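# Put the blue foam block into the tote by the door

## Task

Find the blue foam block lying on the room's floor and place it inside the tote near the door so that no part of it sticks out over the tote's rim. It only counts if the block stays there without the robot holding it at the end, and the robot must not fall over or be left leaning.

## Robot and tools

ROBOT. A Hello Robot Stretch 3: a two-wheeled drive base (0.33 m long, 0.34 m wide), a lift that moves up and down a mast, and one telescoping arm that sticks out to the robot's RIGHT side. The base cannot slide sideways, so to shift the gripper forward or back you drive the base. Turning in place pivots about the point midway between the drive wheels, 0.05 m behind the front edge. With the arm pulled in and the wrist folded, a turn sweeps a radius of 0.28 m; an unfolded level gripper reaches past that. A wrist camera (wrist_camera) rides on the gripper; head_camera and nav_camera are both on the head and are aimed by head_pan_rad and head_tilt_rad.

FRAMES. Base frame: origin on the floor between the drive wheels, x forward, y left, z up. hand_pose is reported in this frame, located where the closed fingertips meet; with all wrist joints at zero its x axis points up, y points back along the arm toward the mast, z toward the robot's rear. Odometry frame is the base frame where the scene began; base_odometry counts wheel rotation only, so wheel slip shows up as motion. Heading is positive leftward, -3.142 to 3.142.

execute_actions(actions, cameras). actions is a list holding exactly one action, or empty to just read state and images. An action may contain "base", "joints", or both, plus optional "contact_limits"; all parts begin together. "base" holds one command only, both being relative offsets from where the base last measured itself: {"translate_m": d}, metres, -1 to 1, forward positive; or {"rotate_rad": d}, radians, -3.2 to 3.2, left (counter-clockwise seen from above) positive. "joints" is one dictionary of absolute targets by name: lift_m 0 to 1.1 (arm height); arm_m 0 to 0.52 (extension); wrist_yaw_rad -1.345 to 4.42 (0 along the arm, positive swings toward the front, 3.0 folds over the base); wrist_pitch_rad -1.57 to 0.451 (0 level, negative tips fingers down); wrist_roll_rad -2.911 to 2.911 (0 fingers side by side); gripper_m -0.089 to 0.179 (larger is wider; actual fingertip gap is about 0.007 less when nearly shut, 0.025 less when fully open, zero below 0.007); head_pan_rad -3.953 to 1.73 (0 forward, positive left, -1.57 looks along the arm); head_tilt_rad -1.53 to 0.419 (negative down). Joints left out may keep driving toward their earlier target. "contact_limits" currently only accepts arm_m: a motor_effort percentage, 1 to 100, where the arm motion halts (negative sense when retracting); smaller is gentler but too small halts immediately. cameras: list of "head_camera", "nav_camera", "wrist_camera" or "all"; omitted/null means all, [] means none. Unknown keys, names or out-of-range values reject the whole call with no motion. If a result reports a stop, any later motion, wait or finished_scene calls in that same reply are skipped.

wait(seconds): 0 to 10 s, commands nothing, returns state and images. zoom_image(camera, region): enlarges part of that camera's most recent full image; region is [x0, y0, x1, y1] pixels from the top-left, at most 504 by 504. finished_scene(scene): ends the current scene (give its number) once the last command has been held; irreversible, and the result says whether the goal was met and gives the next task. Replying with no tool call ends everything.

RESULT LINES. base_status and joint_status tell how each commanded motion ended: "done" (for the base, wheels turned the full amount even if slipping), "off_target" (stopped short and may still push), "contact_stop", "time_out", "torque_fault" (after these three the target is dropped). Arm or lift pressing firmly on something gives contact_stop and then goes slack until commanded again; a slack lift may sag under load or keep pressing. The base, wrist and head never contact-stop and keep shoving. Hard or long strain on a wrist servo shuts it off for 10 s (limp, ignores commands). on_its_own covers uncommanded parts; "held at" there is the held target, not the position. motor_effort is percent of maximum, positive toward larger joint values, peak in brackets; readings carry fixed biases and noise, and effort outside its rest range hints at pushing or load. Positive wheel effort drives forward. lidar_m: 12 distances in metres from the base origin, 30-degree sectors starting straight ahead and running counter-clockwise (4th left, 7th behind, 10th right), "-" for nothing seen; it scans a plane 0.17 m up, so low objects like the block are invisible, range 0.15 to 12 m, misses clear objects and thin legs, and the robot's own body blocks parts of sectors 5, 6, 9, 10 when the lift is low. wrist_depth_mm and head_depth_mm: 7x7 grids of median depth in mm from the top-left (wrist 45 to 1000, head 280 to 4000, head image is sideways), "-" when invalid. turned_by_wheels and turned_by_imu give turning since last result; base_tilt gives forward/right lean in degrees with a fixed bias up to about 4.

GRIPPING. Close to a gripper_m below the object's width to hold it; to let go, open at least 0.02 beyond where the fingers made contact. Neither the reading nor "done" confirms a grasp, so check the cameras. Squeezing too hard triggers a stall guard that weakens the grip; send a new value to re-squeeze.

SPEED AND SAFETY. The base is fast (0.30 m/s, 1.9 rad/s) only when stowed: lift_m under 0.30, arm_m under 0.03, wrist_yaw_rad over 2.54; otherwise 0.10 m/s and 0.63 rad/s. Fold or unfold the wrist only with lift_m 0.32 to 0.95, wrist_pitch_rad -0.4 and roll near 0; once folded the lift may go down to 0.25. If yaw is below -0.4, keep pitch at -0.5 or lower. Avoid arm pushes against rigid things with the gripper above roughly 0.45 m, repeated pushes after a contact_stop, driving while gripping or hooking something fixed, and snagging furniture (worst when reversing); any of these can tip the robot. If tilted, reverse the last move in small steps, free the gripper, and drop lift_m to about 0.2. Avoid dropping, slamming or hard shoving. The simulation continues while you compose replies, holding the last command.

Each tool is called after "Emit:" as name([rows], argument=value, ...), one row to a line, values as JSON.

## Session

Emit:
execute_actions(actions=[])

Scene clock: 0.00 s.
base_odometry: x=+0.000 y=+0.000 heading=+0.000 (m, m, rad; odometry frame)
turned_by_wheels: +0.000 (rad since the last result)
turned_by_imu: +0.000 (rad since the last result)
base_tilt: forward=+1.3 right=+0.4 (deg)
lidar_m: 1.81 1.21 1.07 1.07 1.27 1.84 1.84 0.76 0.67 0.67 0.80 1.46
head_depth_mm: 1745 1761 1744 1757 1722 1719 1708 / 1793 1813 1834 1811 1803 1779 1758 / 1855 1883 1893 1901 1842 1851 1854 / 1836 1998 1969 1982 1921 1902 1900 / 1843 2071 2057 2065 2035 1971 1937 / 1803 1903 1876 1853 1814 1774 1736 / 1634 1614 1586 1568 1539 1520 1491
base_status: not commanded
joint_positions: lift_m=+0.561 arm_m=+0.000 wrist_yaw_rad=+2.962 wrist_pitch_rad=-0.358 wrist_roll_rad=+0.001 gripper_m=+0.037 head_pan_rad=+0.017 head_tilt_rad=-0.008
joint_status: not commanded
motor_effort: left_wheel=+0 right_wheel=+0 lift_m=+21 arm_m=-1 wrist_yaw_rad=+0 wrist_pitch_rad=+7 wrist_roll_rad=+1 gripper_m=-1 head_pan_rad=+0 head_tilt_rad=+3 (%)
hand_pose: x=+0.0201 y=+0.0832 z=+0.5872 quat_wxyz=(+0.188, +0.704, +0.063, +0.681) (m; base frame)
wrist_depth_mm: - - - - - - - / - - - - - - - / - - - - - - - / - - - - - - - / - - - 982 - 898 866 / 948 914 - 832 807 769 742 / 817 783 - 737 702 692 672
pictures: head_camera (sideways: a quarter turn clockwise sets it upright), nav_camera (sideways: a quarter turn counterclockwise sets it upright), wrist_camera
Images, in order (width x height): head_camera 896x504, nav_camera 672x504, wrist_camera 644x364.

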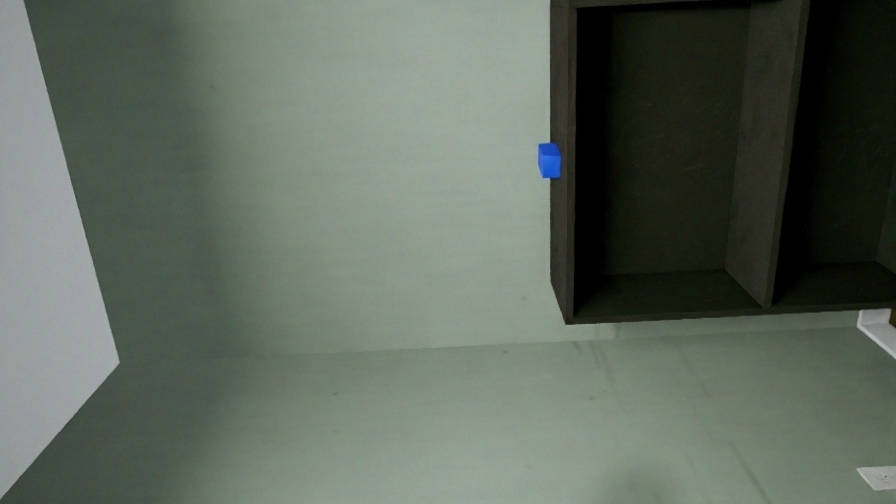

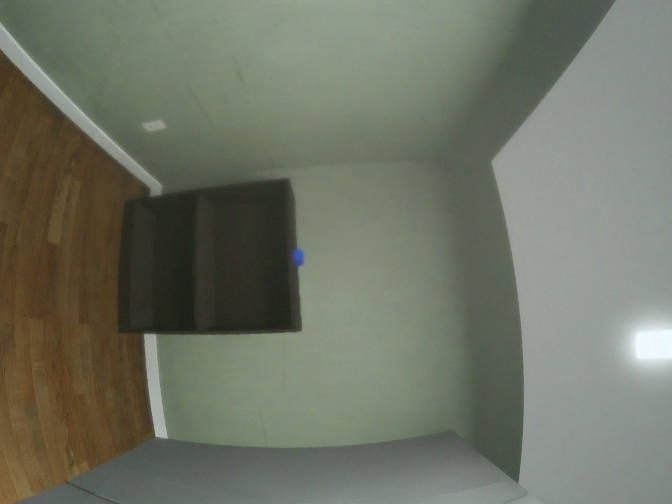

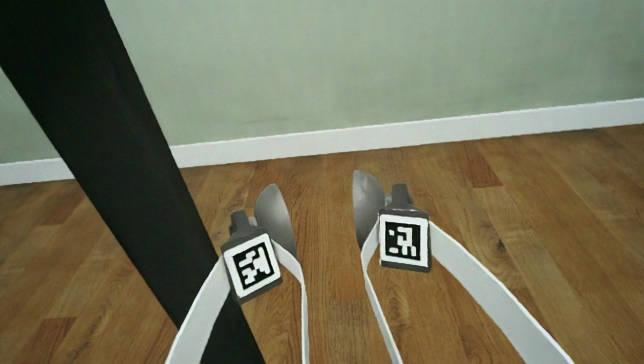

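Emit:
execute_actions([
  {"joints":{"head_tilt_rad":-0.8,"head_pan_rad":-0.5}},
], cameras=["nav_camera"])

Emit:
execute_actions([
  {"joints":{"head_tilt_rad":-0.8,"head_pan_rad":-2.6}},
], cameras=["nav_camera"])

Scene clock: 1.60 s.
base_odometry: x=+0.000 y=+0.000 heading=+0.000 (m, m, rad; odometry frame)
turned_by_wheels: +0.000 (rad since the last result)
turned_by_imu: +0.000 (rad since the last result)
base_tilt: forward=+1.4 right=+0.5 (deg)
lidar_m: 1.81 1.21 1.06 1.07 1.26 1.84 1.84 0.76 0.67 0.68 0.80 1.46
head_depth_mm: 1293 1391 1510 1633 1487 1289 1123 / 1635 1791 2010 1790 1508 1292 1137 / 1707 1926 2130 1817 1518 1308 1152 / 1669 1893 2130 1839 1540 1319 1153 / 1634 1846 2073 1876 1564 1328 1167 / 1580 1727 1987 1901 1578 1351 1172 / 1537 1696 1991 1890 1596 1359 1179
base_status: not commanded
joint_positions: lift_m=+0.561 arm_m=+0.000 wrist_yaw_rad=+2.962 wrist_pitch_rad=-0.358 wrist_roll_rad=+0.001 gripper_m=+0.037 head_pan_rad=-0.493 head_tilt_rad=-0.790
joint_status: all done
motor_effort: left_wheel=+0(0) right_wheel=+0(0) lift_m=+21(20) arm_m=+0(1) wrist_yaw_rad=+0(0) wrist_pitch_rad=+7(8) wrist_roll_rad=+1(1) gripper_m=+0(0) head_pan_rad=-5(45) head_tilt_rad=-7(55) (%)
hand_pose: x=+0.0201 y=+0.0832 z=+0.5872 quat_wxyz=(+0.188, +0.704, +0.063, +0.681) (m; base frame)
wrist_depth_mm: - - - - - - - / - - - - - - - / - - - - - - - / - - - - - - - / - - - 962 - 886 857 / 958 902 - 830 805 783 747 / 809 789 - 740 710 687 664
pictures: nav_camera (sideways: a quarter turn counterclockwise sets it upright)
Images, in order (width x height): nav_camera 672x504.

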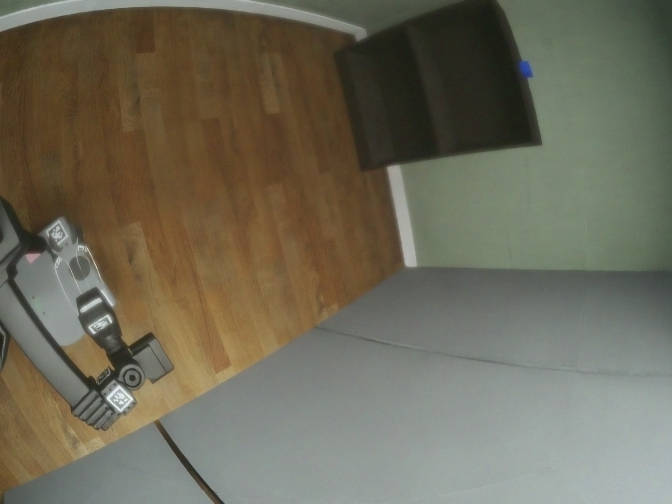

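Scene clock: 3.20 s.
base_odometry: x=+0.000 y=+0.000 heading=+0.000 (m, m, rad; odometry frame)
turned_by_wheels: +0.000 (rad since the last result)
turned_by_imu: +0.000 (rad since the last result)
base_tilt: forward=+1.4 right=+0.5 (deg)
lidar_m: 1.81 1.21 1.07 1.07 1.26 1.85 1.84 0.76 0.67 0.68 0.80 1.46
head_depth_mm: 1872 2091 2194 1772 1491 1287 1144 / 895 1034 1224 1529 1512 1295 1140 / 813 922 1064 1250 1453 1307 1143 / 746 837 948 1095 1306 1321 1197 / 691 767 862 977 1129 1282 1189 / 641 705 787 887 1012 1174 1176 / 598 654 724 806 910 1042 1157
base_status: not commanded
joint_positions: lift_m=+0.561 arm_m=+0.000 wrist_yaw_rad=+2.962 wrist_pitch_rad=-0.358 wrist_roll_rad=+0.001 gripper_m=+0.037 head_pan_rad=-2.593 head_tilt_rad=-0.790
joint_status: all done
motor_effort: left_wheel=+0(0) right_wheel=+1(0) lift_m=+21(21) arm_m=+0(0) wrist_yaw_rad=-1(0) wrist_pitch_rad=+8(8) wrist_roll_rad=+1(1) gripper_m=-1(0) head_pan_rad=-5(53) head_tilt_rad=-6(7) (%)
hand_pose: x=+0.0201 y=+0.0832 z=+0.5872 quat_wxyz=(+0.188, +0.704, +0.063, +0.681) (m; base frame)
wrist_depth_mm: - - - - - - - / - - - - - - - / - - - - - - - / - - - - - - - / - - - 979 - 894 865 / 956 906 - 830 801 779 762 / 806 782 - 737 698 688 666
pictures: nav_camera (sideways: a quarter turn counterclockwise sets it upright)
Images, in order (width x height): nav_camera 672x504.

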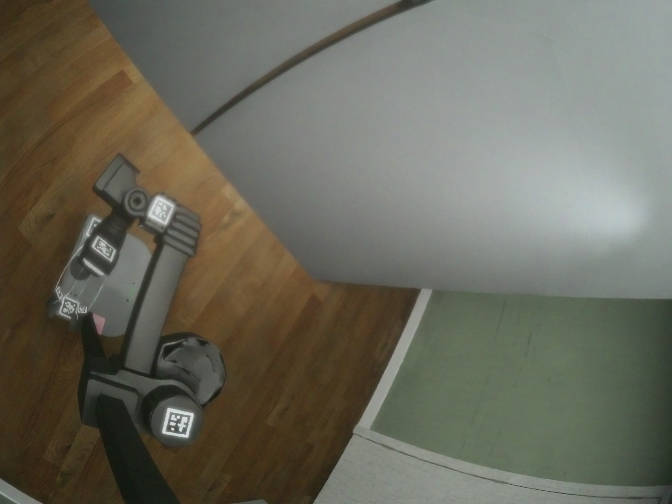

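Emit:
execute_actions([
  {"joints":{"head_tilt_rad":-0.8,"head_pan_rad":-3.7,"lift_m":0.25,"wrist_pitch_rad":-0.4,"wrist_yaw_rad":3.0}},
], cameras=["nav_camera"])

Scene clock: 7.50 s.
base_odometry: x=+0.000 y=+0.000 heading=+0.000 (m, m, rad; odometry frame)
turned_by_wheels: +0.000 (rad since the last result)
turned_by_imu: +0.000 (rad since the last result)
base_tilt: forward=+1.4 right=+0.4 (deg)
lidar_m: 1.81 1.21 1.07 1.07 1.27 1.84 1.84 0.76 0.67 0.68 0.80 1.46
head_depth_mm: 1751 1943 2060 1751 1501 1311 - / 1744 1956 2144 1756 1504 1296 1151 / 1669 1908 2093 1824 1526 1304 1172 / 1647 1855 2079 1848 1536 1327 1177 / 1588 1798 2054 1880 1560 1333 1170 / 1558 1754 2010 1893 1576 1343 1176 / 1528 1708 1961 1926 1595 1356 1187
base_status: not commanded
joint_positions: lift_m=+0.251 arm_m=+0.000 wrist_yaw_rad=+2.997 wrist_pitch_rad=-0.414 wrist_roll_rad=+0.001 gripper_m=+0.037 head_pan_rad=-3.693 head_tilt_rad=-0.790
joint_status: all done
motor_effort: left_wheel=+0(0) right_wheel=+1(0) lift_m=+10(18) arm_m=+1(0) wrist_yaw_rad=+1(3) wrist_pitch_rad=+7(6) wrist_roll_rad=+0(0) gripper_m=+0(0) head_pan_rad=-5(55) head_tilt_rad=-6(7) (%)
hand_pose: x=+0.0112 y=+0.0779 z=+0.2642 quat_wxyz=(+0.195, +0.701, +0.095, +0.679) (m; base frame)
wrist_depth_mm: - - - - - - 975 / - - 979 907 861 788 755 / 847 - 765 717 682 649 621 / 680 642 627 605 575 546 515 / 567 544 - - - 468 450 / 490 493 - - 421 410 394 / - - - - 372 364 356
pictures: nav_camera (sideways: a quarter turn counterclockwise sets it upright)
Images, in order (width x height): nav_camera 672x504.

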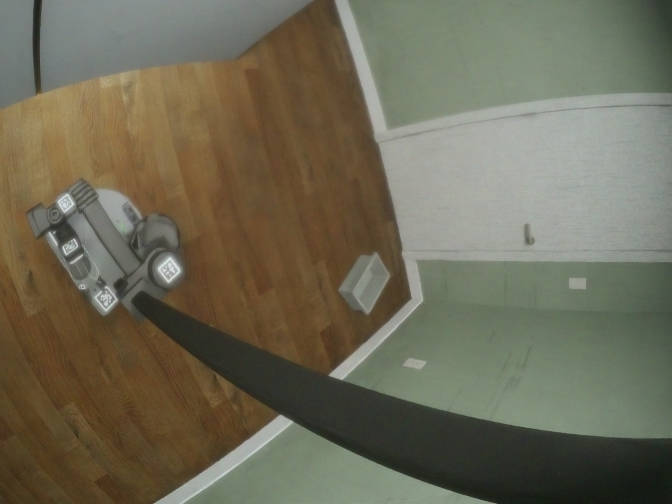

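Emit:
execute_actions([
  {"base":{"rotate_rad":2.88},"joints":{"head_pan_rad":0.5}},
], cameras=[])

Emit:
execute_actions([
  {"base":{"translate_m":1.0},"joints":{"head_pan_rad":1.3,"head_tilt_rad":-0.7}},
], cameras=["nav_camera"])

Scene clock: 11.27 s.
base_odometry: x=+0.000 y=+0.000 heading=+2.880 (m, m, rad; odometry frame)
turned_by_wheels: +2.880 (rad since the last result)
turned_by_imu: +2.862 (rad since the last result)
base_tilt: forward=+1.3 right=+0.5 (deg)
lidar_m: 1.83 0.95 0.69 0.67 0.70 0.96 1.61 1.50 1.11 1.07 1.11 1.53
head_depth_mm: 1576 1789 1986 1770 1491 1285 1132 / 1664 1871 2101 1784 1506 1291 1132 / 1735 1977 2185 1818 1519 1310 1144 / 1828 2113 2276 1849 1545 1322 1157 / 1925 2122 1191 1309 1458 1329 1169 / 867 933 1009 1102 1213 1289 1172 / 769 822 886 951 1031 1121 1168
base_status: done
joint_positions: lift_m=+0.251 arm_m=+0.000 wrist_yaw_rad=+2.997 wrist_pitch_rad=-0.414 wrist_roll_rad=+0.001 gripper_m=+0.037 head_pan_rad=+0.493 head_tilt_rad=-0.791
joint_status: all done
motor_effort: left_wheel=-2(11) right_wheel=+1(8) lift_m=+10(11) arm_m=+0(0) wrist_yaw_rad=+2(3) wrist_pitch_rad=+7(7) wrist_roll_rad=+1(0) gripper_m=+0(0) head_pan_rad=+4(55) head_tilt_rad=-7(7) (%)
hand_pose: x=+0.0111 y=+0.0779 z=+0.2642 quat_wxyz=(+0.195, +0.701, +0.095, +0.679) (m; base frame)
wrist_depth_mm: - 622 652 695 753 805 869 / 626 - 721 770 796 802 756 / 692 - 754 715 675 638 619 / 683 643 625 602 578 538 517 / 564 547 - - - 464 448 / 488 489 - - 421 409 397 / - - - - 376 364 354
pictures: none
No camera images: the call's "cameras" was empty. Leave "cameras" out to get every camera's image.

Scene clock: 16.30 s.
base_odometry: x=-0.966 y=+0.259 heading=+2.880 (m, m, rad; odometry frame)
turned_by_wheels: +0.000 (rad since the last result)
turned_by_imu: +0.001 (rad since the last result)
base_tilt: forward=+1.4 right=+0.4 (deg)
lidar_m: 0.84 0.90 1.24 0.67 0.69 0.95 2.61 1.52 1.12 1.08 1.12 0.88
head_depth_mm: 1402 1526 1649 1764 1596 1346 1161 / 1699 1871 2066 1985 1609 1357 1173 / 2153 2422 2504 2008 1624 1376 1183 / 2920 3252 2674 2044 1653 1389 1198 / 3178 3438 2736 2090 1664 1398 1202 / 3056 3348 2764 2105 1205 1065 1188 / 2915 3275 1033 766 838 981 1150
base_status: done
joint_positions: lift_m=+0.251 arm_m=+0.000 wrist_yaw_rad=+2.998 wrist_pitch_rad=-0.414 wrist_roll_rad=+0.001 gripper_m=+0.037 head_pan_rad=+1.293 head_tilt_rad=-0.705
joint_status: all done
motor_effort: left_wheel=-2(8) right_wheel=+1(5) lift_m=+10(11) arm_m=+0(1) wrist_yaw_rad=+2(1) wrist_pitch_rad=+7(7) wrist_roll_rad=+0(1) gripper_m=+0(0) head_pan_rad=+4(53) head_tilt_rad=+3(17) (%)
hand_pose: x=+0.0110 y=+0.0779 z=+0.2641 quat_wxyz=(+0.195, +0.701, +0.095, +0.679) (m; base frame)
wrist_depth_mm: - 623 - - - - 871 / 615 - 921 913 867 800 737 / 669 - 751 720 680 645 619 / 685 633 630 591 574 538 519 / 564 548 - - - 466 450 / 490 492 - - 418 406 394 / - - - - 376 366 355
pictures: nav_camera (sideways: a quarter turn counterclockwise sets it upright)
Images, in order (width x height): nav_camera 672x504.

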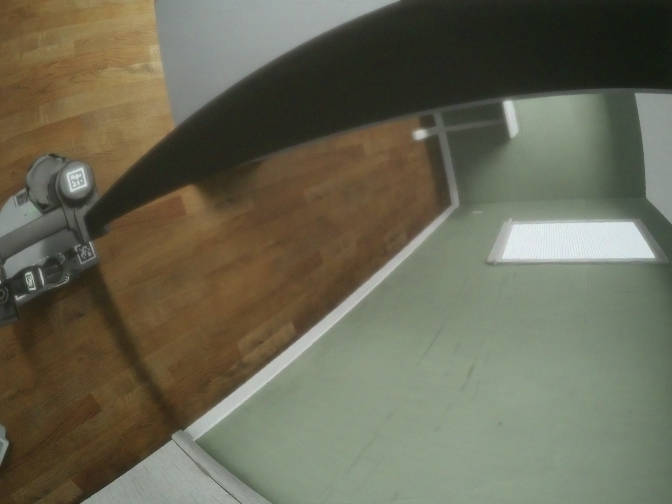

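Emit:
execute_actions([
  {"base":{"translate_m":0.42},"joints":{"head_pan_rad":0.6}},
], cameras=[])

Emit:
execute_actions([
  {"base":{"rotate_rad":1.58}},
], cameras=[])

Emit:
execute_actions([
  {"base":{"translate_m":1.0}},
], cameras=["nav_camera"])

Scene clock: 20.20 s.
base_odometry: x=-1.372 y=+0.368 heading=+2.880 (m, m, rad; odometry frame)
turned_by_wheels: +0.000 (rad since the last result)
turned_by_imu: +0.000 (rad since the last result)
base_tilt: forward=+1.4 right=+0.4 (deg)
lidar_m: 0.43 0.43 0.64 1.83 0.84 0.94 2.71 1.53 1.12 1.08 0.60 0.44
head_depth_mm: 360 392 427 475 538 645 790 / 383 427 481 550 638 760 932 / 408 456 520 601 712 875 1109 / 436 493 565 664 804 1017 1169 / 469 533 620 739 916 1212 1201 / 504 581 686 839 1070 1351 1214 / 548 639 769 961 1283 1429 1225
base_status: done
joint_positions: lift_m=+0.251 arm_m=+0.000 wrist_yaw_rad=+2.998 wrist_pitch_rad=-0.414 wrist_roll_rad=+0.001 gripper_m=+0.037 head_pan_rad=+0.607 head_tilt_rad=-0.704
joint_status: all done
motor_effort: left_wheel=-3(8) right_wheel=+2(5) lift_m=+11(11) arm_m=+0(0) wrist_yaw_rad=+1(1) wrist_pitch_rad=+7(7) wrist_roll_rad=+1(1) gripper_m=+0(0) head_pan_rad=-5(50) head_tilt_rad=+4(3) (%)
hand_pose: x=+0.0110 y=+0.0779 z=+0.2641 quat_wxyz=(+0.195, +0.701, +0.095, +0.679) (m; base frame)
wrist_depth_mm: - - - - 926 613 452 / 845 - 979 912 834 635 475 / 809 - 771 715 668 621 482 / 671 632 625 599 571 537 490 / 572 545 - - - 469 452 / 487 496 - - 419 408 396 / - - - - 375 363 355
pictures: none
No camera images: the call's "cameras" was empty. Leave "cameras" out to get every camera's image.

Scene clock: 22.47 s.
base_odometry: x=-1.372 y=+0.368 heading=-1.824 (m, m, rad; odometry frame)
turned_by_wheels: +1.580 (rad since the last result)
turned_by_imu: +1.568 (rad since the last result)
base_tilt: forward=+1.4 right=+0.4 (deg)
lidar_m: 1.75 0.84 0.94 2.60 1.54 1.13 1.08 0.61 0.44 0.43 0.43 0.63
head_depth_mm: 3219 3405 2517 1945 1598 1344 1161 / 1015 3101 2345 1859 1609 1361 1174 / 847 943 1065 1215 1417 1370 1183 / 739 810 909 1041 1225 1370 1187 / 704 803 934 1117 1373 1403 1208 / 762 874 1032 1247 1560 1407 1214 / 821 959 1149 1432 1664 1433 1225
base_status: done
joint_positions: lift_m=+0.251 arm_m=+0.000 wrist_yaw_rad=+2.998 wrist_pitch_rad=-0.414 wrist_roll_rad=+0.001 gripper_m=+0.037 head_pan_rad=+0.607 head_tilt_rad=-0.704
joint_status: not commanded
motor_effort: left_wheel=-2(10) right_wheel=+2(8) lift_m=+10(11) arm_m=+0(1) wrist_yaw_rad=+1(3) wrist_pitch_rad=+7(7) wrist_roll_rad=+1(0) gripper_m=+0(0) head_pan_rad=-4(5) head_tilt_rad=+3(3) (%)
hand_pose: x=+0.0110 y=+0.0779 z=+0.2641 quat_wxyz=(+0.195, +0.701, +0.095, +0.679) (m; base frame)
wrist_depth_mm: - - - - - 905 706 / - - 986 897 854 796 732 / 850 - 752 711 675 642 616 / 683 637 617 590 571 540 518 / 567 542 - - - 467 449 / 483 495 - - 418 407 399 / - - - - 377 365 354
pictures: none
No camera images: the call's "cameras" was empty. Leave "cameras" out to get every camera's image.

Scene clock: 27.50 s.
base_odometry: x=-1.622 y=-0.601 heading=-1.824 (m, m, rad; odometry frame)
turned_by_wheels: +0.000 (rad since the last result)
turned_by_imu: +0.001 (rad since the last result)
base_tilt: forward=+1.3 right=+0.4 (deg)
lidar_m: 1.78 2.78 3.27 0.52 0.54 2.15 1.66 0.64 0.47 0.45 0.47 0.64
head_depth_mm: 2274 2549 2530 1943 1596 1349 1162 / 2388 2748 2573 1964 1609 1355 1172 / 2542 2940 2599 2003 1625 1366 1181 / 2644 3060 2662 2027 1654 1388 1200 / 2944 3379 2709 2071 1676 1405 1206 / 3254 3608 2794 2093 1688 1419 1216 / 3365 3680 2825 2130 1708 1422 1225
base_status: done
joint_positions: lift_m=+0.251 arm_m=+0.000 wrist_yaw_rad=+2.998 wrist_pitch_rad=-0.414 wrist_roll_rad=+0.001 gripper_m=+0.037 head_pan_rad=+0.607 head_tilt_rad=-0.704
joint_status: not commanded
motor_effort: left_wheel=-2(8) right_wheel=+2(8) lift_m=+11(11) arm_m=+0(0) wrist_yaw_rad=+1(1) wrist_pitch_rad=+7(7) wrist_roll_rad=+0(1) gripper_m=+0(0) head_pan_rad=-5(4) head_tilt_rad=+3(3) (%)
hand_pose: x=+0.0110 y=+0.0779 z=+0.2641 quat_wxyz=(+0.195, +0.701, +0.095, +0.679) (m; base frame)
wrist_depth_mm: - 487 508 - - - 977 / 490 - 558 621 844 802 739 / 546 - 614 663 684 647 615 / 654 607 624 591 573 536 521 / 565 547 - - - 466 450 / 485 493 - - 417 406 395 / - - - - 376 366 354
pictures: nav_camera (sideways: a quarter turn counterclockwise sets it upright)
Images, in order (width x height): nav_camera 672x504.

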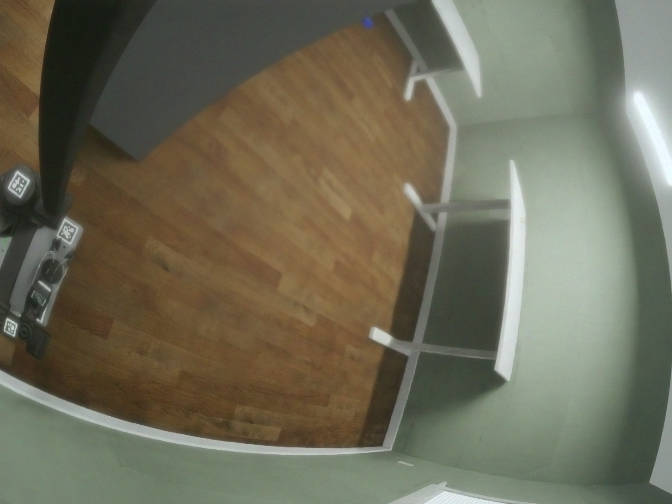

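Emit:
execute_actions([
  {"base":{"translate_m":0.7},"joints":{"head_pan_rad":0.0,"head_tilt_rad":-0.5}},
], cameras=[])

Emit:
execute_actions([
  {"base":{"rotate_rad":1.56}},
], cameras=[])

Emit:
execute_actions([
  {"base":{"translate_m":1.0},"joints":{"head_pan_rad":0.2,"head_tilt_rad":-0.6}},
], cameras=["head_camera"])

Scene clock: 32.40 s.
base_odometry: x=-1.797 y=-1.278 heading=-1.824 (m, m, rad; odometry frame)
turned_by_wheels: +0.000 (rad since the last result)
turned_by_imu: +0.001 (rad since the last result)
base_tilt: forward=+1.4 right=+0.4 (deg)
lidar_m: 1.61 1.61 2.26 2.41 1.47 0.78 1.62 0.64 0.47 0.45 0.47 0.65
head_depth_mm: 1539 1598 1667 1725 1767 1557 1288 / 1658 1800 1952 2122 1982 1569 1298 / 1663 1781 1946 2140 2006 1600 1314 / 1659 1810 1962 2157 2034 1607 1330 / 1666 1807 1981 2172 1975 1616 1336 / 1685 1813 1551 2100 2033 1643 1349 / 1673 1814 1612 2159 2127 1659 1364
base_status: done
joint_positions: lift_m=+0.251 arm_m=+0.000 wrist_yaw_rad=+2.998 wrist_pitch_rad=-0.415 wrist_roll_rad=+0.001 gripper_m=+0.037 head_pan_rad=+0.007 head_tilt_rad=-0.506
joint_status: all done
motor_effort: left_wheel=-2(7) right_wheel=+2(6) lift_m=+10(12) arm_m=+0(0) wrist_yaw_rad=+2(1) wrist_pitch_rad=+7(7) wrist_roll_rad=+0(0) gripper_m=-1(0) head_pan_rad=-4(48) head_tilt_rad=+4(30) (%)
hand_pose: x=+0.0110 y=+0.0779 z=+0.2641 quat_wxyz=(+0.195, +0.701, +0.096, +0.679) (m; base frame)
wrist_depth_mm: - - - - - - 957 / 995 - 985 912 851 798 755 / 843 - 775 720 681 640 613 / 682 643 634 598 573 547 521 / 569 545 - - - 470 450 / 488 493 - - 419 408 395 / - - - - 374 366 354
pictures: none
No camera images: the call's "cameras" was empty. Leave "cameras" out to get every camera's image.

Scene clock: 34.77 s.
base_odometry: x=-1.797 y=-1.278 heading=-0.264 (m, m, rad; odometry frame)
turned_by_wheels: +1.560 (rad since the last result)
turned_by_imu: +1.548 (rad since the last result)
base_tilt: forward=+1.3 right=+0.4 (deg)
lidar_m: 2.48 1.51 0.78 1.86 0.66 0.47 0.45 0.47 0.63 1.64 1.61 2.26
head_depth_mm: 2796 2990 3273 2637 1956 1572 1298 / 2751 2976 3239 2670 1981 1591 1309 / 2787 2981 3259 2728 2006 1601 1319 / 2784 2985 3289 2759 2033 1606 1326 / 2786 3020 3269 2839 2057 1623 1343 / 2746 2906 2389 2480 2052 1647 1355 / 1956 2087 2283 1611 1680 1564 1362
base_status: done
joint_positions: lift_m=+0.251 arm_m=+0.000 wrist_yaw_rad=+2.998 wrist_pitch_rad=-0.415 wrist_roll_rad=+0.001 gripper_m=+0.037 head_pan_rad=+0.007 head_tilt_rad=-0.506
joint_status: not commanded
motor_effort: left_wheel=-2(10) right_wheel=+2(6) lift_m=+11(11) arm_m=+0(1) wrist_yaw_rad=+2(2) wrist_pitch_rad=+7(7) wrist_roll_rad=+1(0) gripper_m=+0(0) head_pan_rad=-4(4) head_tilt_rad=+4(5) (%)
hand_pose: x=+0.0110 y=+0.0778 z=+0.2641 quat_wxyz=(+0.195, +0.701, +0.096, +0.679) (m; base frame)
wrist_depth_mm: - - - - - 774 825 / 772 - 990 911 853 778 765 / 766 - 768 705 685 644 617 / 669 636 630 597 573 542 521 / 565 547 - - - 467 448 / 491 496 - - 418 407 396 / - - - - 375 364 356
pictures: none
No camera images: the call's "cameras" was empty. Leave "cameras" out to get every camera's image.

Scene clock: 39.70 s.
base_odometry: x=-0.832 y=-1.539 heading=-0.264 (m, m, rad; odometry frame)
turned_by_wheels: +0.000 (rad since the last result)
turned_by_imu: +0.001 (rad since the last result)
base_tilt: forward=+1.3 right=+0.5 (deg)
lidar_m: 1.90 1.46 0.72 1.06 0.75 1.52 1.45 1.50 1.61 1.98 1.64 2.05
head_depth_mm: 1873 1998 1715 2292 1764 1447 1230 / 1904 2048 1765 2301 1802 1458 1243 / 1926 2096 1817 2359 1829 1478 1247 / 1957 2147 1847 2304 1827 1495 1259 / 1980 2159 2198 2278 1812 1508 1265 / 1991 1538 1497 1559 1755 1481 1287 / 1195 1280 1467 1487 1263 1461 1244
base_status: done
joint_positions: lift_m=+0.251 arm_m=+0.000 wrist_yaw_rad=+2.998 wrist_pitch_rad=-0.415 wrist_roll_rad=+0.001 gripper_m=+0.037 head_pan_rad=+0.193 head_tilt_rad=-0.593
joint_status: all done
motor_effort: left_wheel=-2(8) right_wheel=+2(5) lift_m=+10(10) arm_m=+0(0) wrist_yaw_rad=+3(2) wrist_pitch_rad=+7(7) wrist_roll_rad=+0(1) gripper_m=-1(0) head_pan_rad=+4(25) head_tilt_rad=-5(20) (%)
hand_pose: x=+0.0110 y=+0.0778 z=+0.2641 quat_wxyz=(+0.195, +0.701, +0.096, +0.679) (m; base frame)
wrist_depth_mm: - 955 999 1000 797 813 838 / 771 - 777 744 757 780 739 / 675 - 703 710 673 644 606 / 654 636 631 593 573 539 524 / 570 549 - - - 468 449 / 486 494 - - 417 407 394 / - - - - 371 364 353
pictures: head_camera (sideways: a quarter turn clockwise sets it upright)
Images, in order (width x height): head_camera 896x504.

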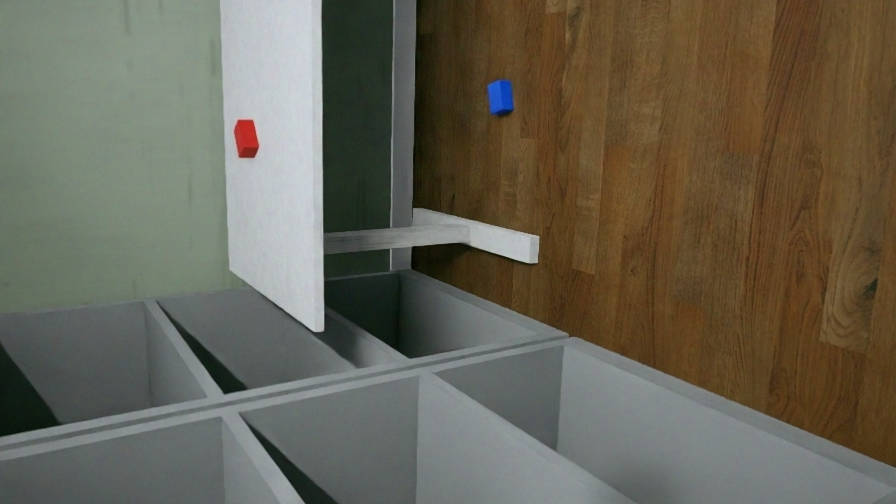

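Emit:
execute_actions([
  {"base":{"translate_m":1.0}},
], cameras=[])

Emit:
execute_actions([
  {"base":{"rotate_rad":1.6},"joints":{"head_pan_rad":-1.57,"head_tilt_rad":-1.0}},
], cameras=[])

Emit:
execute_actions([
  {"base":{"translate_m":-0.15},"joints":{"lift_m":0.34}},
], cameras=[])

Emit:
execute_actions([
  {"joints":{"wrist_yaw_rad":0.0,"gripper_m":0.15}},
])

Scene clock: 46.47 s.
base_odometry: x=+0.134 y=-1.800 heading=-0.264 (m, m, rad; odometry frame)
turned_by_wheels: +0.000 (rad since the last result)
turned_by_imu: +0.001 (rad since the last result)
base_tilt: forward=+1.4 right=+0.4 (deg)
lidar_m: 1.33 0.95 0.71 1.08 0.80 0.87 2.45 2.53 2.04 1.49 1.93 1.19
head_depth_mm: 1060 1160 1261 1020 793 1346 1228 / 1080 1186 1294 1033 803 1393 1211 / 1099 1207 1321 1026 809 1409 1254 / 1114 1225 1346 1069 824 1420 1261 / 1139 1247 1376 1089 831 1379 1246 / 1156 1279 1398 1100 845 1461 1280 / 1156 1249 1397 1485 855 1416 1246
base_status: done
joint_positions: lift_m=+0.251 arm_m=+0.000 wrist_yaw_rad=+2.998 wrist_pitch_rad=-0.415 wrist_roll_rad=+0.001 gripper_m=+0.037 head_pan_rad=+0.193 head_tilt_rad=-0.594
joint_status: not commanded
motor_effort: left_wheel=-2(7) right_wheel=+2(6) lift_m=+10(11) arm_m=+0(1) wrist_yaw_rad=+1(1) wrist_pitch_rad=+7(7) wrist_roll_rad=+1(0) gripper_m=+0(1) head_pan_rad=+4(5) head_tilt_rad=-5(5) (%)
hand_pose: x=+0.0110 y=+0.0778 z=+0.2640 quat_wxyz=(+0.195, +0.701, +0.096, +0.679) (m; base frame)
wrist_depth_mm: - 977 - 982 747 829 848 / 830 - 778 760 778 796 667 / 669 - 713 720 674 642 618 / 664 637 621 598 570 542 517 / 565 544 - - - 467 448 / 488 487 - - 420 410 395 / - - - - 377 362 354
pictures: none
No camera images: the call's "cameras" was empty. Leave "cameras" out to get every camera's image.

Scene clock: 48.90 s.
base_odometry: x=+0.134 y=-1.800 heading=+1.336 (m, m, rad; odometry frame)
turned_by_wheels: +1.600 (rad since the last result)
turned_by_imu: +1.588 (rad since the last result)
base_tilt: forward=+1.4 right=+0.4 (deg)
lidar_m: 1.08 0.81 1.52 2.45 2.15 2.04 1.50 1.91 1.19 1.33 0.95 0.71
head_depth_mm: 1073 888 757 1496 1324 1193 1107 / 1095 903 764 1522 1339 1204 - / 1113 912 776 1521 1354 1219 - / 1137 928 785 1533 1370 1222 1106 / 1152 940 797 1531 1381 1234 1119 / 1147 958 808 1483 1383 1237 1127 / 1161 973 817 1524 1406 1255 1136
base_status: done
joint_positions: lift_m=+0.251 arm_m=+0.000 wrist_yaw_rad=+2.998 wrist_pitch_rad=-0.415 wrist_roll_rad=+0.001 gripper_m=+0.037 head_pan_rad=-1.563 head_tilt_rad=-0.988
joint_status: all done
motor_effort: left_wheel=-2(8) right_wheel=+2(7) lift_m=+11(11) arm_m=-1(0) wrist_yaw_rad=+2(1) wrist_pitch_rad=+7(7) wrist_roll_rad=+0(0) gripper_m=+0(0) head_pan_rad=-4(52) head_tilt_rad=-8(42) (%)
hand_pose: x=+0.0110 y=+0.0778 z=+0.2640 quat_wxyz=(+0.195, +0.701, +0.096, +0.679) (m; base frame)
wrist_depth_mm: - - - - - 890 685 / - - 994 920 854 777 652 / 855 - 764 711 678 651 609 / 680 633 634 599 572 538 518 / 563 547 - - - 468 449 / 485 494 - - 419 407 396 / - - - - 375 365 354
pictures: none
No camera images: the call's "cameras" was empty. Leave "cameras" out to get every camera's image.

Scene clock: 51.10 s.
base_odometry: x=+0.099 y=-1.946 heading=+1.336 (m, m, rad; odometry frame)
turned_by_wheels: +0.000 (rad since the last result)
turned_by_imu: +0.000 (rad since the last result)
base_tilt: forward=+1.4 right=+0.4 (deg)
lidar_m: 1.23 0.92 1.64 2.45 2.04 1.88 1.35 1.87 1.10 1.33 1.02 0.85
head_depth_mm: 1076 885 756 1493 1324 1188 1099 / 1100 901 766 1511 1340 1210 - / 1121 914 774 1541 1348 1224 - / 1132 929 785 1545 1370 1225 1103 / 1146 943 797 1533 1379 1233 1110 / 1138 955 807 1562 1404 1249 1127 / 1160 972 819 1464 1396 1260 1133
base_status: done
joint_positions: lift_m=+0.339 arm_m=+0.000 wrist_yaw_rad=+2.998 wrist_pitch_rad=-0.415 wrist_roll_rad=+0.001 gripper_m=+0.037 head_pan_rad=-1.563 head_tilt_rad=-0.988
joint_status: all done
motor_effort: left_wheel=-2(12) right_wheel=+2(7) lift_m=+29(32) arm_m=-1(1) wrist_yaw_rad=+2(2) wrist_pitch_rad=+7(7) wrist_roll_rad=+0(0) gripper_m=+0(1) head_pan_rad=-4(5) head_tilt_rad=-8(8) (%)
hand_pose: x=+0.0110 y=+0.0778 z=+0.3528 quat_wxyz=(+0.195, +0.701, +0.096, +0.679) (m; base frame)
wrist_depth_mm: - - - - - - 782 / - - - - - 963 815 / - - 942 879 843 810 749 / 845 785 768 731 705 669 640 / 699 678 - 618 - 572 555 / 600 575 - 553 521 500 488 / 523 520 - - 466 450 440
pictures: none
No camera images: the call's "cameras" was empty. Leave "cameras" out to get every camera's image.

Scene clock: 53.60 s.
base_odometry: x=+0.099 y=-1.946 heading=+1.336 (m, m, rad; odometry frame)
turned_by_wheels: +0.000 (rad since the last result)
turned_by_imu: +0.000 (rad since the last result)
base_tilt: forward=+1.3 right=+0.4 (deg)
lidar_m: 1.23 0.92 1.64 2.45 2.04 1.88 1.35 1.86 1.09 1.32 1.01 0.85
head_depth_mm: 1075 886 756 1491 1324 1191 1103 / 1100 899 764 1517 1347 1208 - / 1117 913 776 1529 1356 1248 - / 1131 927 787 1546 1365 1220 1102 / 1144 942 796 1533 1385 1239 1114 / 1139 953 803 1557 1389 1246 1126 / 1159 975 817 1469 1395 1257 1134
base_status: not commanded
joint_positions: lift_m=+0.339 arm_m=+0.000 wrist_yaw_rad=+0.003 wrist_pitch_rad=-0.415 wrist_roll_rad=+0.002 gripper_m=+0.150 head_pan_rad=-1.563 head_tilt_rad=-0.988
joint_status: all done
motor_effort: left_wheel=-3(2) right_wheel=+2(2) lift_m=+29(29) arm_m=+0(0) wrist_yaw_rad=-2(3) wrist_pitch_rad=+7(7) wrist_roll_rad=+0(0) gripper_m=+0(84) head_pan_rad=-4(4) head_tilt_rad=-7(8) (%)
hand_pose: x=-0.0208 y=-0.3695 z=+0.3528 quat_wxyz=(+0.692, +0.147, -0.692, -0.145) (m; base frame)
wrist_depth_mm: 941 989 - - - - 739 / - - - - - 974 815 / - 990 941 873 849 805 753 / 742 799 770 731 700 702 645 / 680 691 636 624 603 570 565 / 602 - 555 539 523 504 485 / 524 494 493 476 463 450 435
pictures: head_camera (sideways: a quarter turn clockwise sets it upright), nav_camera (sideways: a quarter turn counterclockwise sets it upright), wrist_camera
Images, in order (width x height): head_camera 896x504, nav_camera 672x504, wrist_camera 644x364.

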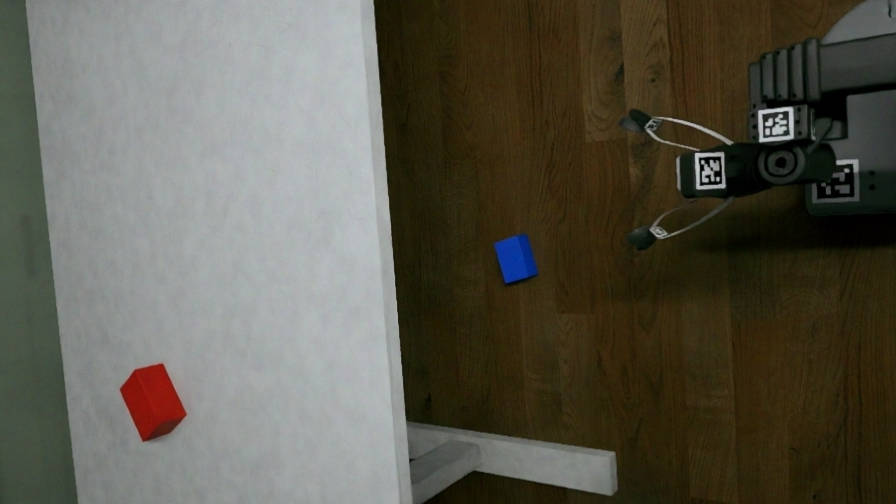

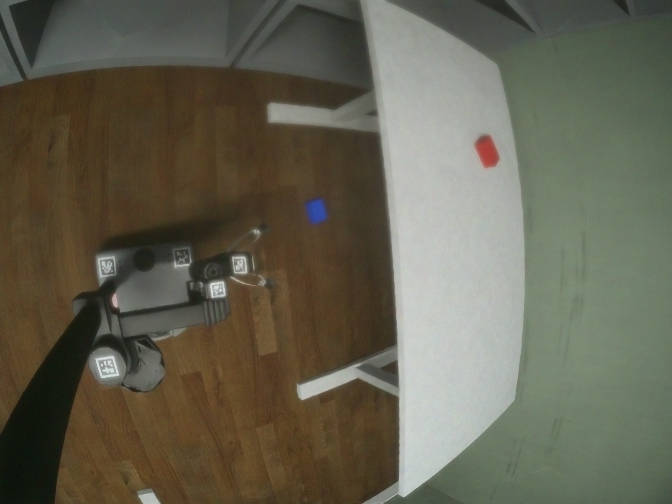

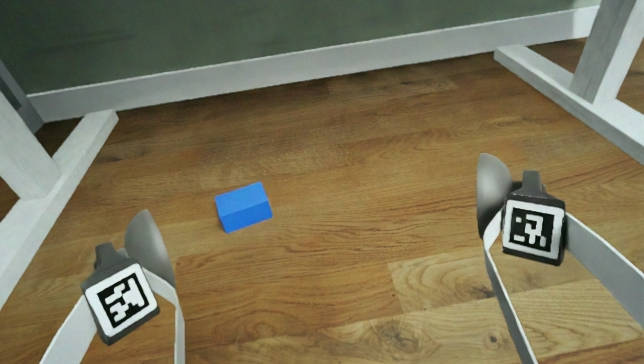

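Emit:
execute_actions([
  {"base":{"translate_m":0.14},"joints":{"lift_m":0.03,"arm_m":0.15,"gripper_m":0.179}},
], cameras=["head_camera","wrist_camera"])

Scene clock: 58.70 s.
base_odometry: x=+0.131 y=-1.810 heading=+1.336 (m, m, rad; odometry frame)
turned_by_wheels: +0.000 (rad since the last result)
turned_by_imu: +0.000 (rad since the last result)
base_tilt: forward=+1.4 right=+0.4 (deg)
lidar_m: 1.09 0.81 1.54 2.45 2.14 2.03 1.48 1.90 1.19 1.33 0.95 0.72
head_depth_mm: 1075 887 754 1493 1332 1191 1107 / 1096 900 764 1524 1348 1221 - / 1117 913 773 1523 1352 1194 1135 / 1135 930 785 1512 1374 1223 1103 / 1149 936 796 1540 1382 1232 1118 / 1142 957 806 1480 1382 1243 1127 / 1160 972 817 1530 1408 1257 1137
base_status: done
joint_positions: lift_m=+0.031 arm_m=+0.150 wrist_yaw_rad=+0.002 wrist_pitch_rad=-0.415 wrist_roll_rad=+0.002 gripper_m=+0.179 head_pan_rad=-1.563 head_tilt_rad=-0.988
joint_status: all done
motor_effort: left_wheel=-2(4) right_wheel=+1(5) lift_m=+10(27) arm_m=+3(6) wrist_yaw_rad=-2(2) wrist_pitch_rad=+7(7) wrist_roll_rad=+1(0) gripper_m=+1(86) head_pan_rad=-4(4) head_tilt_rad=-8(8) (%)
hand_pose: x=-0.0210 y=-0.5194 z=+0.0440 quat_wxyz=(+0.692, +0.146, -0.692, -0.145) (m; base frame)
wrist_depth_mm: 632 636 566 519 472 436 405 / 476 438 389 333 355 334 314 / 357 335 315 297 282 269 256 / 281 269 256 246 235 228 220 / 236 227 217 209 201 192 - / - 193 187 182 176 171 164 / - 168 166 161 156 152 148
pictures: head_camera (sideways: a quarter turn clockwise sets it upright), wrist_camera
Images, in order (width x height): head_camera 896x504, wrist_camera 644x364.

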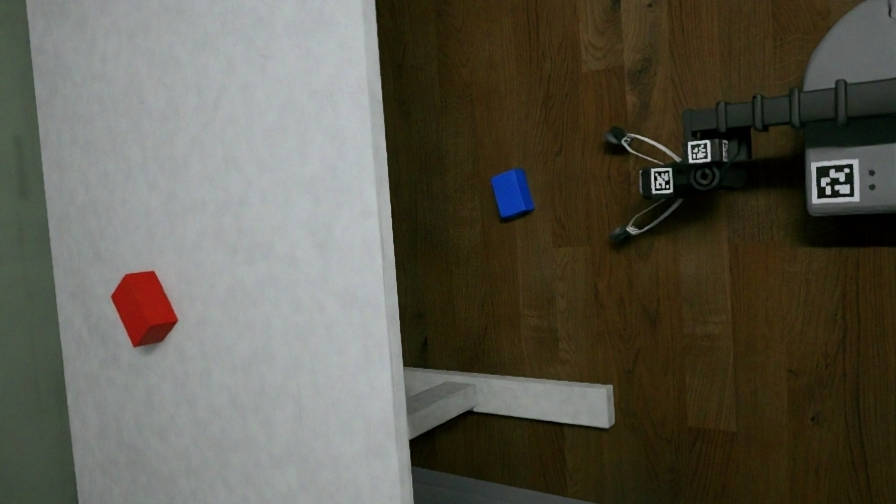

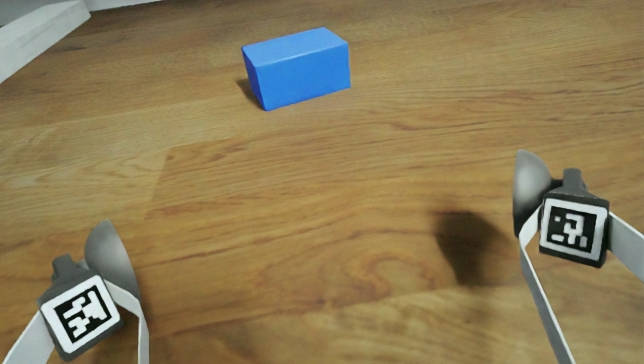

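Emit:
execute_actions([
  {"joints":{"lift_m":0.02,"arm_m":0.37}},
], cameras=["head_camera","wrist_camera"])

Scene clock: 62.20 s.
base_odometry: x=+0.131 y=-1.810 heading=+1.336 (m, m, rad; odometry frame)
turned_by_wheels: +0.000 (rad since the last result)
turned_by_imu: +0.000 (rad since the last result)
base_tilt: forward=+1.5 right=+0.5 (deg)
lidar_m: 1.09 0.81 1.53 2.45 2.14 2.02 1.49 1.91 1.19 1.33 0.95 0.72
head_depth_mm: 1075 889 756 1506 1328 1198 1106 / 1094 898 766 1521 1345 1192 - / 1115 912 775 1533 1346 1207 1137 / 1140 926 783 1521 1355 1222 1105 / 1139 941 792 1537 1379 1239 1117 / 1142 959 804 1481 1380 1240 1128 / 1154 970 817 1539 1413 1257 1133
base_status: not commanded
joint_positions: lift_m=+0.021 arm_m=+0.370 wrist_yaw_rad=+0.002 wrist_pitch_rad=-0.415 wrist_roll_rad=+0.002 gripper_m=+0.179 head_pan_rad=-1.563 head_tilt_rad=-0.988
joint_status: all done
motor_effort: left_wheel=-3(2) right_wheel=+1(2) lift_m=+10(9) arm_m=+3(5) wrist_yaw_rad=-1(2) wrist_pitch_rad=+7(7) wrist_roll_rad=+0(0) gripper_m=+0(0) head_pan_rad=-5(4) head_tilt_rad=-9(8) (%)
hand_pose: x=-0.0211 y=-0.7394 z=+0.0340 quat_wxyz=(+0.692, +0.146, -0.692, -0.145) (m; base frame)
wrist_depth_mm: 590 590 532 478 441 405 377 / 441 407 376 349 330 310 291 / 331 311 292 277 261 251 239 / 261 250 171 158 159 212 205 / 219 211 147 141 160 179 - / - 180 168 156 163 160 153 / - 158 154 150 146 141 138
pictures: head_camera (sideways: a quarter turn clockwise sets it upright), wrist_camera
Images, in order (width x height): head_camera 896x504, wrist_camera 644x364.

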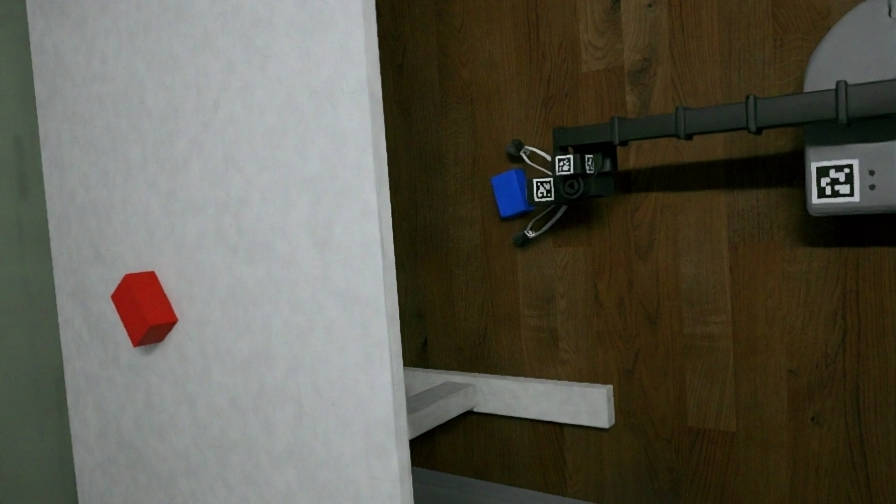

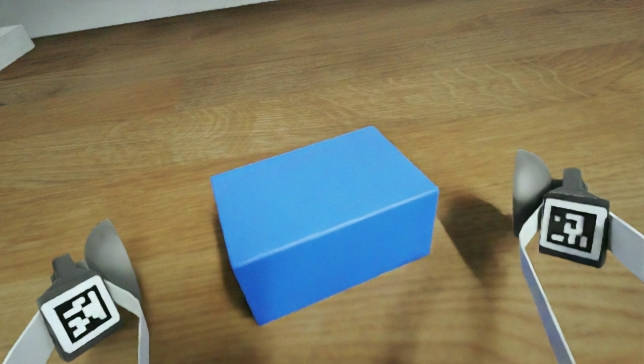

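Emit:
execute_actions([
  {"joints":{"gripper_m":0.05}},
], cameras=[])

Emit:
execute_actions([
  {"joints":{"lift_m":0.36,"arm_m":0.0}},
], cameras=["wrist_camera"])

Scene clock: 64.47 s.
base_odometry: x=+0.131 y=-1.810 heading=+1.336 (m, m, rad; odometry frame)
turned_by_wheels: +0.000 (rad since the last result)
turned_by_imu: +0.000 (rad since the last result)
base_tilt: forward=+1.4 right=+0.5 (deg)
lidar_m: 1.09 0.82 1.53 2.45 2.14 2.02 1.49 1.91 1.19 1.33 0.95 0.72
head_depth_mm: 1071 887 756 1501 1330 1190 1111 / 1095 901 766 1516 1350 1194 - / 1116 913 777 1524 1348 1211 1139 / 1134 927 785 1524 1367 1221 1105 / 1141 939 795 1534 1388 1240 1118 / 1147 956 805 1478 1382 1250 1126 / 1155 972 816 1541 1406 1256 1136
base_status: not commanded
joint_positions: lift_m=+0.021 arm_m=+0.370 wrist_yaw_rad=+0.002 wrist_pitch_rad=-0.415 wrist_roll_rad=+0.001 gripper_m=+0.051 head_pan_rad=-1.563 head_tilt_rad=-0.988
joint_status: all done
motor_effort: left_wheel=-2(2) right_wheel=+1(1) lift_m=+9(11) arm_m=+3(3) wrist_yaw_rad=-2(2) wrist_pitch_rad=+7(7) wrist_roll_rad=+1(1) gripper_m=-17(96) head_pan_rad=-4(4) head_tilt_rad=-8(8) (%)
hand_pose: x=-0.0211 y=-0.7394 z=+0.0340 quat_wxyz=(+0.692, +0.146, -0.692, -0.145) (m; base frame)
wrist_depth_mm: 592 593 530 479 438 409 377 / 439 405 376 348 328 310 293 / 331 311 292 277 262 252 238 / 263 249 167 157 153 212 202 / 217 213 137 140 155 184 174 / 186 183 143 156 164 157 154 / 163 157 153 150 145 142 138
pictures: none
No camera images: the call's "cameras" was empty. Leave "cameras" out to get every camera's image.

Scene clock: 68.40 s.
base_odometry: x=+0.131 y=-1.810 heading=+1.336 (m, m, rad; odometry frame)
turned_by_wheels: +0.000 (rad since the last result)
turned_by_imu: +0.000 (rad since the last result)
base_tilt: forward=+1.4 right=+0.4 (deg)
lidar_m: 1.09 0.81 1.53 2.45 2.14 2.03 1.49 1.91 1.19 1.33 0.95 0.72
head_depth_mm: 1075 890 754 1501 1334 1192 1105 / 1098 899 764 1513 1336 1209 - / 1112 915 775 1523 1343 1239 - / 1138 927 784 1528 1363 1216 1111 / 1142 943 795 1552 1379 1235 1113 / 1143 955 808 1483 1382 1252 1123 / 1160 975 817 1543 1399 1255 1134
base_status: not commanded
joint_positions: lift_m=+0.359 arm_m=+0.000 wrist_yaw_rad=+0.002 wrist_pitch_rad=-0.417 wrist_roll_rad=+0.002 gripper_m=+0.051 head_pan_rad=-1.563 head_tilt_rad=-0.988
joint_status: all done
motor_effort: left_wheel=-2(2) right_wheel=+2(2) lift_m=+30(31) arm_m=-4(5) wrist_yaw_rad=-1(2) wrist_pitch_rad=+9(9) wrist_roll_rad=+1(1) gripper_m=-18(18) head_pan_rad=-4(4) head_tilt_rad=-8(8) (%)
hand_pose: x=-0.0211 y=-0.3698 z=+0.3722 quat_wxyz=(+0.692, +0.147, -0.692, -0.146) (m; base frame)
wrist_depth_mm: 925 969 - - - - - / 621 - - - - - 940 / 676 - 977 938 870 841 780 / 823 787 168 157 153 697 666 / 717 697 137 140 155 613 580 / 590 610 143 156 534 526 509 / 521 520 510 496 478 470 457
pictures: wrist_camera
Images, in order (width x height): wrist_camera 644x364.

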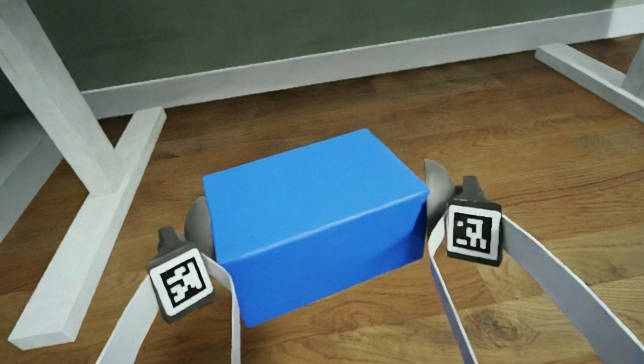

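Emit:
execute_actions([
  {"base":{"rotate_rad":1.58},"joints":{"wrist_yaw_rad":2.7,"head_pan_rad":0,"head_tilt_rad":-0.8}},
], cameras=[])

Emit:
execute_actions([
  {"joints":{"lift_m":0.29}},
], cameras=["wrist_camera"])

Emit:
execute_actions([
  {"base":{"translate_m":1.0}},
], cameras=[])

Emit:
execute_actions([
  {"base":{"translate_m":1.0}},
], cameras=[])

Scene clock: 72.87 s.
base_odometry: x=+0.131 y=-1.810 heading=+2.915 (m, m, rad; odometry frame)
turned_by_wheels: +1.580 (rad since the last result)
turned_by_imu: +1.575 (rad since the last result)
base_tilt: forward=+1.4 right=+0.5 (deg)
lidar_m: 2.45 2.15 2.02 1.49 1.91 1.19 1.33 0.95 0.72 1.09 0.81 1.53
head_depth_mm: 2149 2422 2155 1748 1476 1272 1123 / 2120 2389 2189 1764 1488 1289 1135 / 2106 2405 2202 1794 1517 1316 1141 / 2120 2401 2251 1810 1527 1308 1154 / 2103 2383 2285 1836 1533 1322 1157 / 2108 2374 2328 1869 1547 1341 1166 / 2085 2375 2373 1904 1580 1348 1180
base_status: done
joint_positions: lift_m=+0.359 arm_m=+0.000 wrist_yaw_rad=+2.697 wrist_pitch_rad=-0.417 wrist_roll_rad=+0.001 gripper_m=+0.051 head_pan_rad=-0.007 head_tilt_rad=-0.804
joint_status: all done
motor_effort: left_wheel=-3(8) right_wheel=+2(4) lift_m=+30(30) arm_m=-3(3) wrist_yaw_rad=+2(3) wrist_pitch_rad=+8(8) wrist_roll_rad=+0(1) gripper_m=-19(17) head_pan_rad=+5(50) head_tilt_rad=+2(25) (%)
hand_pose: x=+0.0753 y=+0.0573 z=+0.3722 quat_wxyz=(+0.296, +0.707, -0.010, +0.642) (m; base frame)
wrist_depth_mm: - - - - - - - / - - - - - - 967 / - - 974 910 863 831 789 / 877 843 168 157 153 702 667 / 740 713 137 139 155 614 580 / - 625 143 156 539 521 512 / - - 528 499 478 468 456
pictures: none
No camera images: the call's "cameras" was empty. Leave "cameras" out to get every camera's image.

Scene clock: 74.33 s.
base_odometry: x=+0.131 y=-1.810 heading=+2.915 (m, m, rad; odometry frame)
turned_by_wheels: +0.000 (rad since the last result)
turned_by_imu: +0.000 (rad since the last result)
base_tilt: forward=+1.4 right=+0.5 (deg)
lidar_m: 2.45 2.15 2.02 1.48 1.91 1.19 1.33 0.95 0.72 1.09 0.81 1.53
head_depth_mm: 2112 2391 2122 1754 1476 1277 1118 / 2147 2392 2184 1774 1486 1281 1130 / 2110 2434 2206 1795 1505 1299 1136 / 2125 2401 2252 1810 1530 1310 1155 / 2096 2379 2286 1838 1540 1325 1163 / 2100 2376 2335 1883 1564 1340 1170 / 2081 2381 2371 1897 1577 1349 1179
base_status: not commanded
joint_positions: lift_m=+0.291 arm_m=+0.000 wrist_yaw_rad=+2.697 wrist_pitch_rad=-0.418 wrist_roll_rad=+0.001 gripper_m=+0.051 head_pan_rad=-0.007 head_tilt_rad=-0.804
joint_status: all done
motor_effort: left_wheel=-2(3) right_wheel=+2(2) lift_m=+10(30) arm_m=-3(3) wrist_yaw_rad=+2(3) wrist_pitch_rad=+9(9) wrist_roll_rad=+1(1) gripper_m=-19(17) head_pan_rad=+4(4) head_tilt_rad=+3(2) (%)
hand_pose: x=+0.0753 y=+0.0572 z=+0.3034 quat_wxyz=(+0.296, +0.707, -0.010, +0.642) (m; base frame)
wrist_depth_mm: - - - - - - - / - - - 988 926 885 831 / 964 880 832 791 744 704 674 / 744 727 168 157 153 604 575 / 641 605 137 139 155 520 495 / - 542 139 156 461 449 437 / - - - 430 412 406 393
pictures: wrist_camera
Images, in order (width x height): wrist_camera 644x364.

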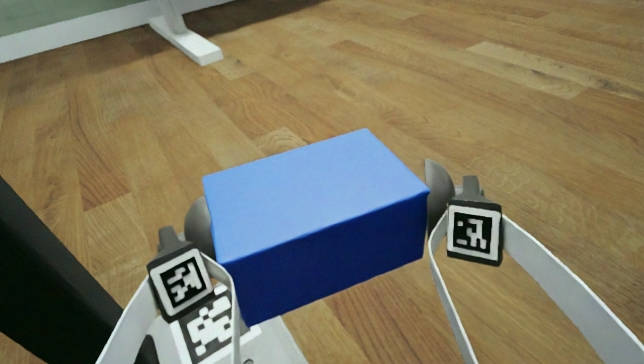

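Scene clock: 79.43 s.
base_odometry: x=-0.843 y=-1.586 heading=+2.915 (m, m, rad; odometry frame)
turned_by_wheels: +0.000 (rad since the last result)
turned_by_imu: +0.001 (rad since the last result)
base_tilt: forward=+1.4 right=+0.5 (deg)
lidar_m: 1.45 1.50 1.60 1.96 2.02 2.05 1.90 1.48 0.74 1.08 0.77 1.51
head_depth_mm: 1246 1412 1641 1742 1481 1281 1124 / 1247 1409 1655 1764 1496 1287 1134 / 1246 1410 1633 1784 1508 1295 1143 / 1240 1403 1638 1788 1527 1309 1146 / 1235 1404 1624 1789 1562 1322 1162 / 1232 1405 1628 1819 1562 1340 1171 / 1226 1400 1609 1816 1584 1355 1178
base_status: done
joint_positions: lift_m=+0.291 arm_m=+0.000 wrist_yaw_rad=+2.697 wrist_pitch_rad=-0.418 wrist_roll_rad=+0.001 gripper_m=+0.051 head_pan_rad=-0.007 head_tilt_rad=-0.803
joint_status: not commanded
motor_effort: left_wheel=-3(9) right_wheel=+2(6) lift_m=+11(10) arm_m=-3(3) wrist_yaw_rad=+1(3) wrist_pitch_rad=+9(9) wrist_roll_rad=+1(0) gripper_m=-18(17) head_pan_rad=+4(5) head_tilt_rad=+2(2) (%)
hand_pose: x=+0.0752 y=+0.0573 z=+0.3033 quat_wxyz=(+0.296, +0.707, -0.009, +0.642) (m; base frame)
wrist_depth_mm: - - - - - - - / - - - - 938 888 836 / 948 880 836 793 740 707 676 / 750 717 169 157 153 600 571 / 640 605 137 139 155 524 499 / - 527 139 155 462 446 436 / - - - 428 412 402 394
pictures: none
No camera images: the call's "cameras" was empty. Leave "cameras" out to get every camera's image.

Scene clock: 84.53 s.
base_odometry: x=-1.818 y=-1.361 heading=+2.915 (m, m, rad; odometry frame)
turned_by_wheels: +0.000 (rad since the last result)
turned_by_imu: +0.001 (rad since the last result)
base_tilt: forward=+1.3 right=+0.5 (deg)
lidar_m: 0.45 0.47 0.64 1.70 1.58 2.24 2.51 1.52 0.80 1.75 0.65 0.47
head_depth_mm: 362 412 477 568 702 912 1102 / 361 411 476 565 697 907 1112 / 361 411 475 562 695 899 1110 / 360 410 474 561 692 896 1112 / 359 408 473 561 687 891 1122 / 358 407 471 558 685 886 1124 / 358 407 469 557 683 884 1139
base_status: done
joint_positions: lift_m=+0.291 arm_m=+0.000 wrist_yaw_rad=+2.697 wrist_pitch_rad=-0.418 wrist_roll_rad=+0.001 gripper_m=+0.051 head_pan_rad=-0.007 head_tilt_rad=-0.802
joint_status: not commanded
motor_effort: left_wheel=-2(8) right_wheel=+2(6) lift_m=+11(10) arm_m=-2(3) wrist_yaw_rad=+2(1) wrist_pitch_rad=+9(9) wrist_roll_rad=+0(1) gripper_m=-17(18) head_pan_rad=+4(4) head_tilt_rad=+2(1) (%)
hand_pose: x=+0.0752 y=+0.0573 z=+0.3033 quat_wxyz=(+0.296, +0.707, -0.009, +0.642) (m; base frame)
wrist_depth_mm: - - - 791 567 439 357 / - - - 877 616 470 376 / 959 882 834 790 644 502 404 / 751 710 169 157 152 518 422 / 636 606 136 140 155 509 439 / - 534 139 155 460 449 428 / - - - 429 413 400 393
pictures: none
No camera images: the call's "cameras" was empty. Leave "cameras" out to get every camera's image.


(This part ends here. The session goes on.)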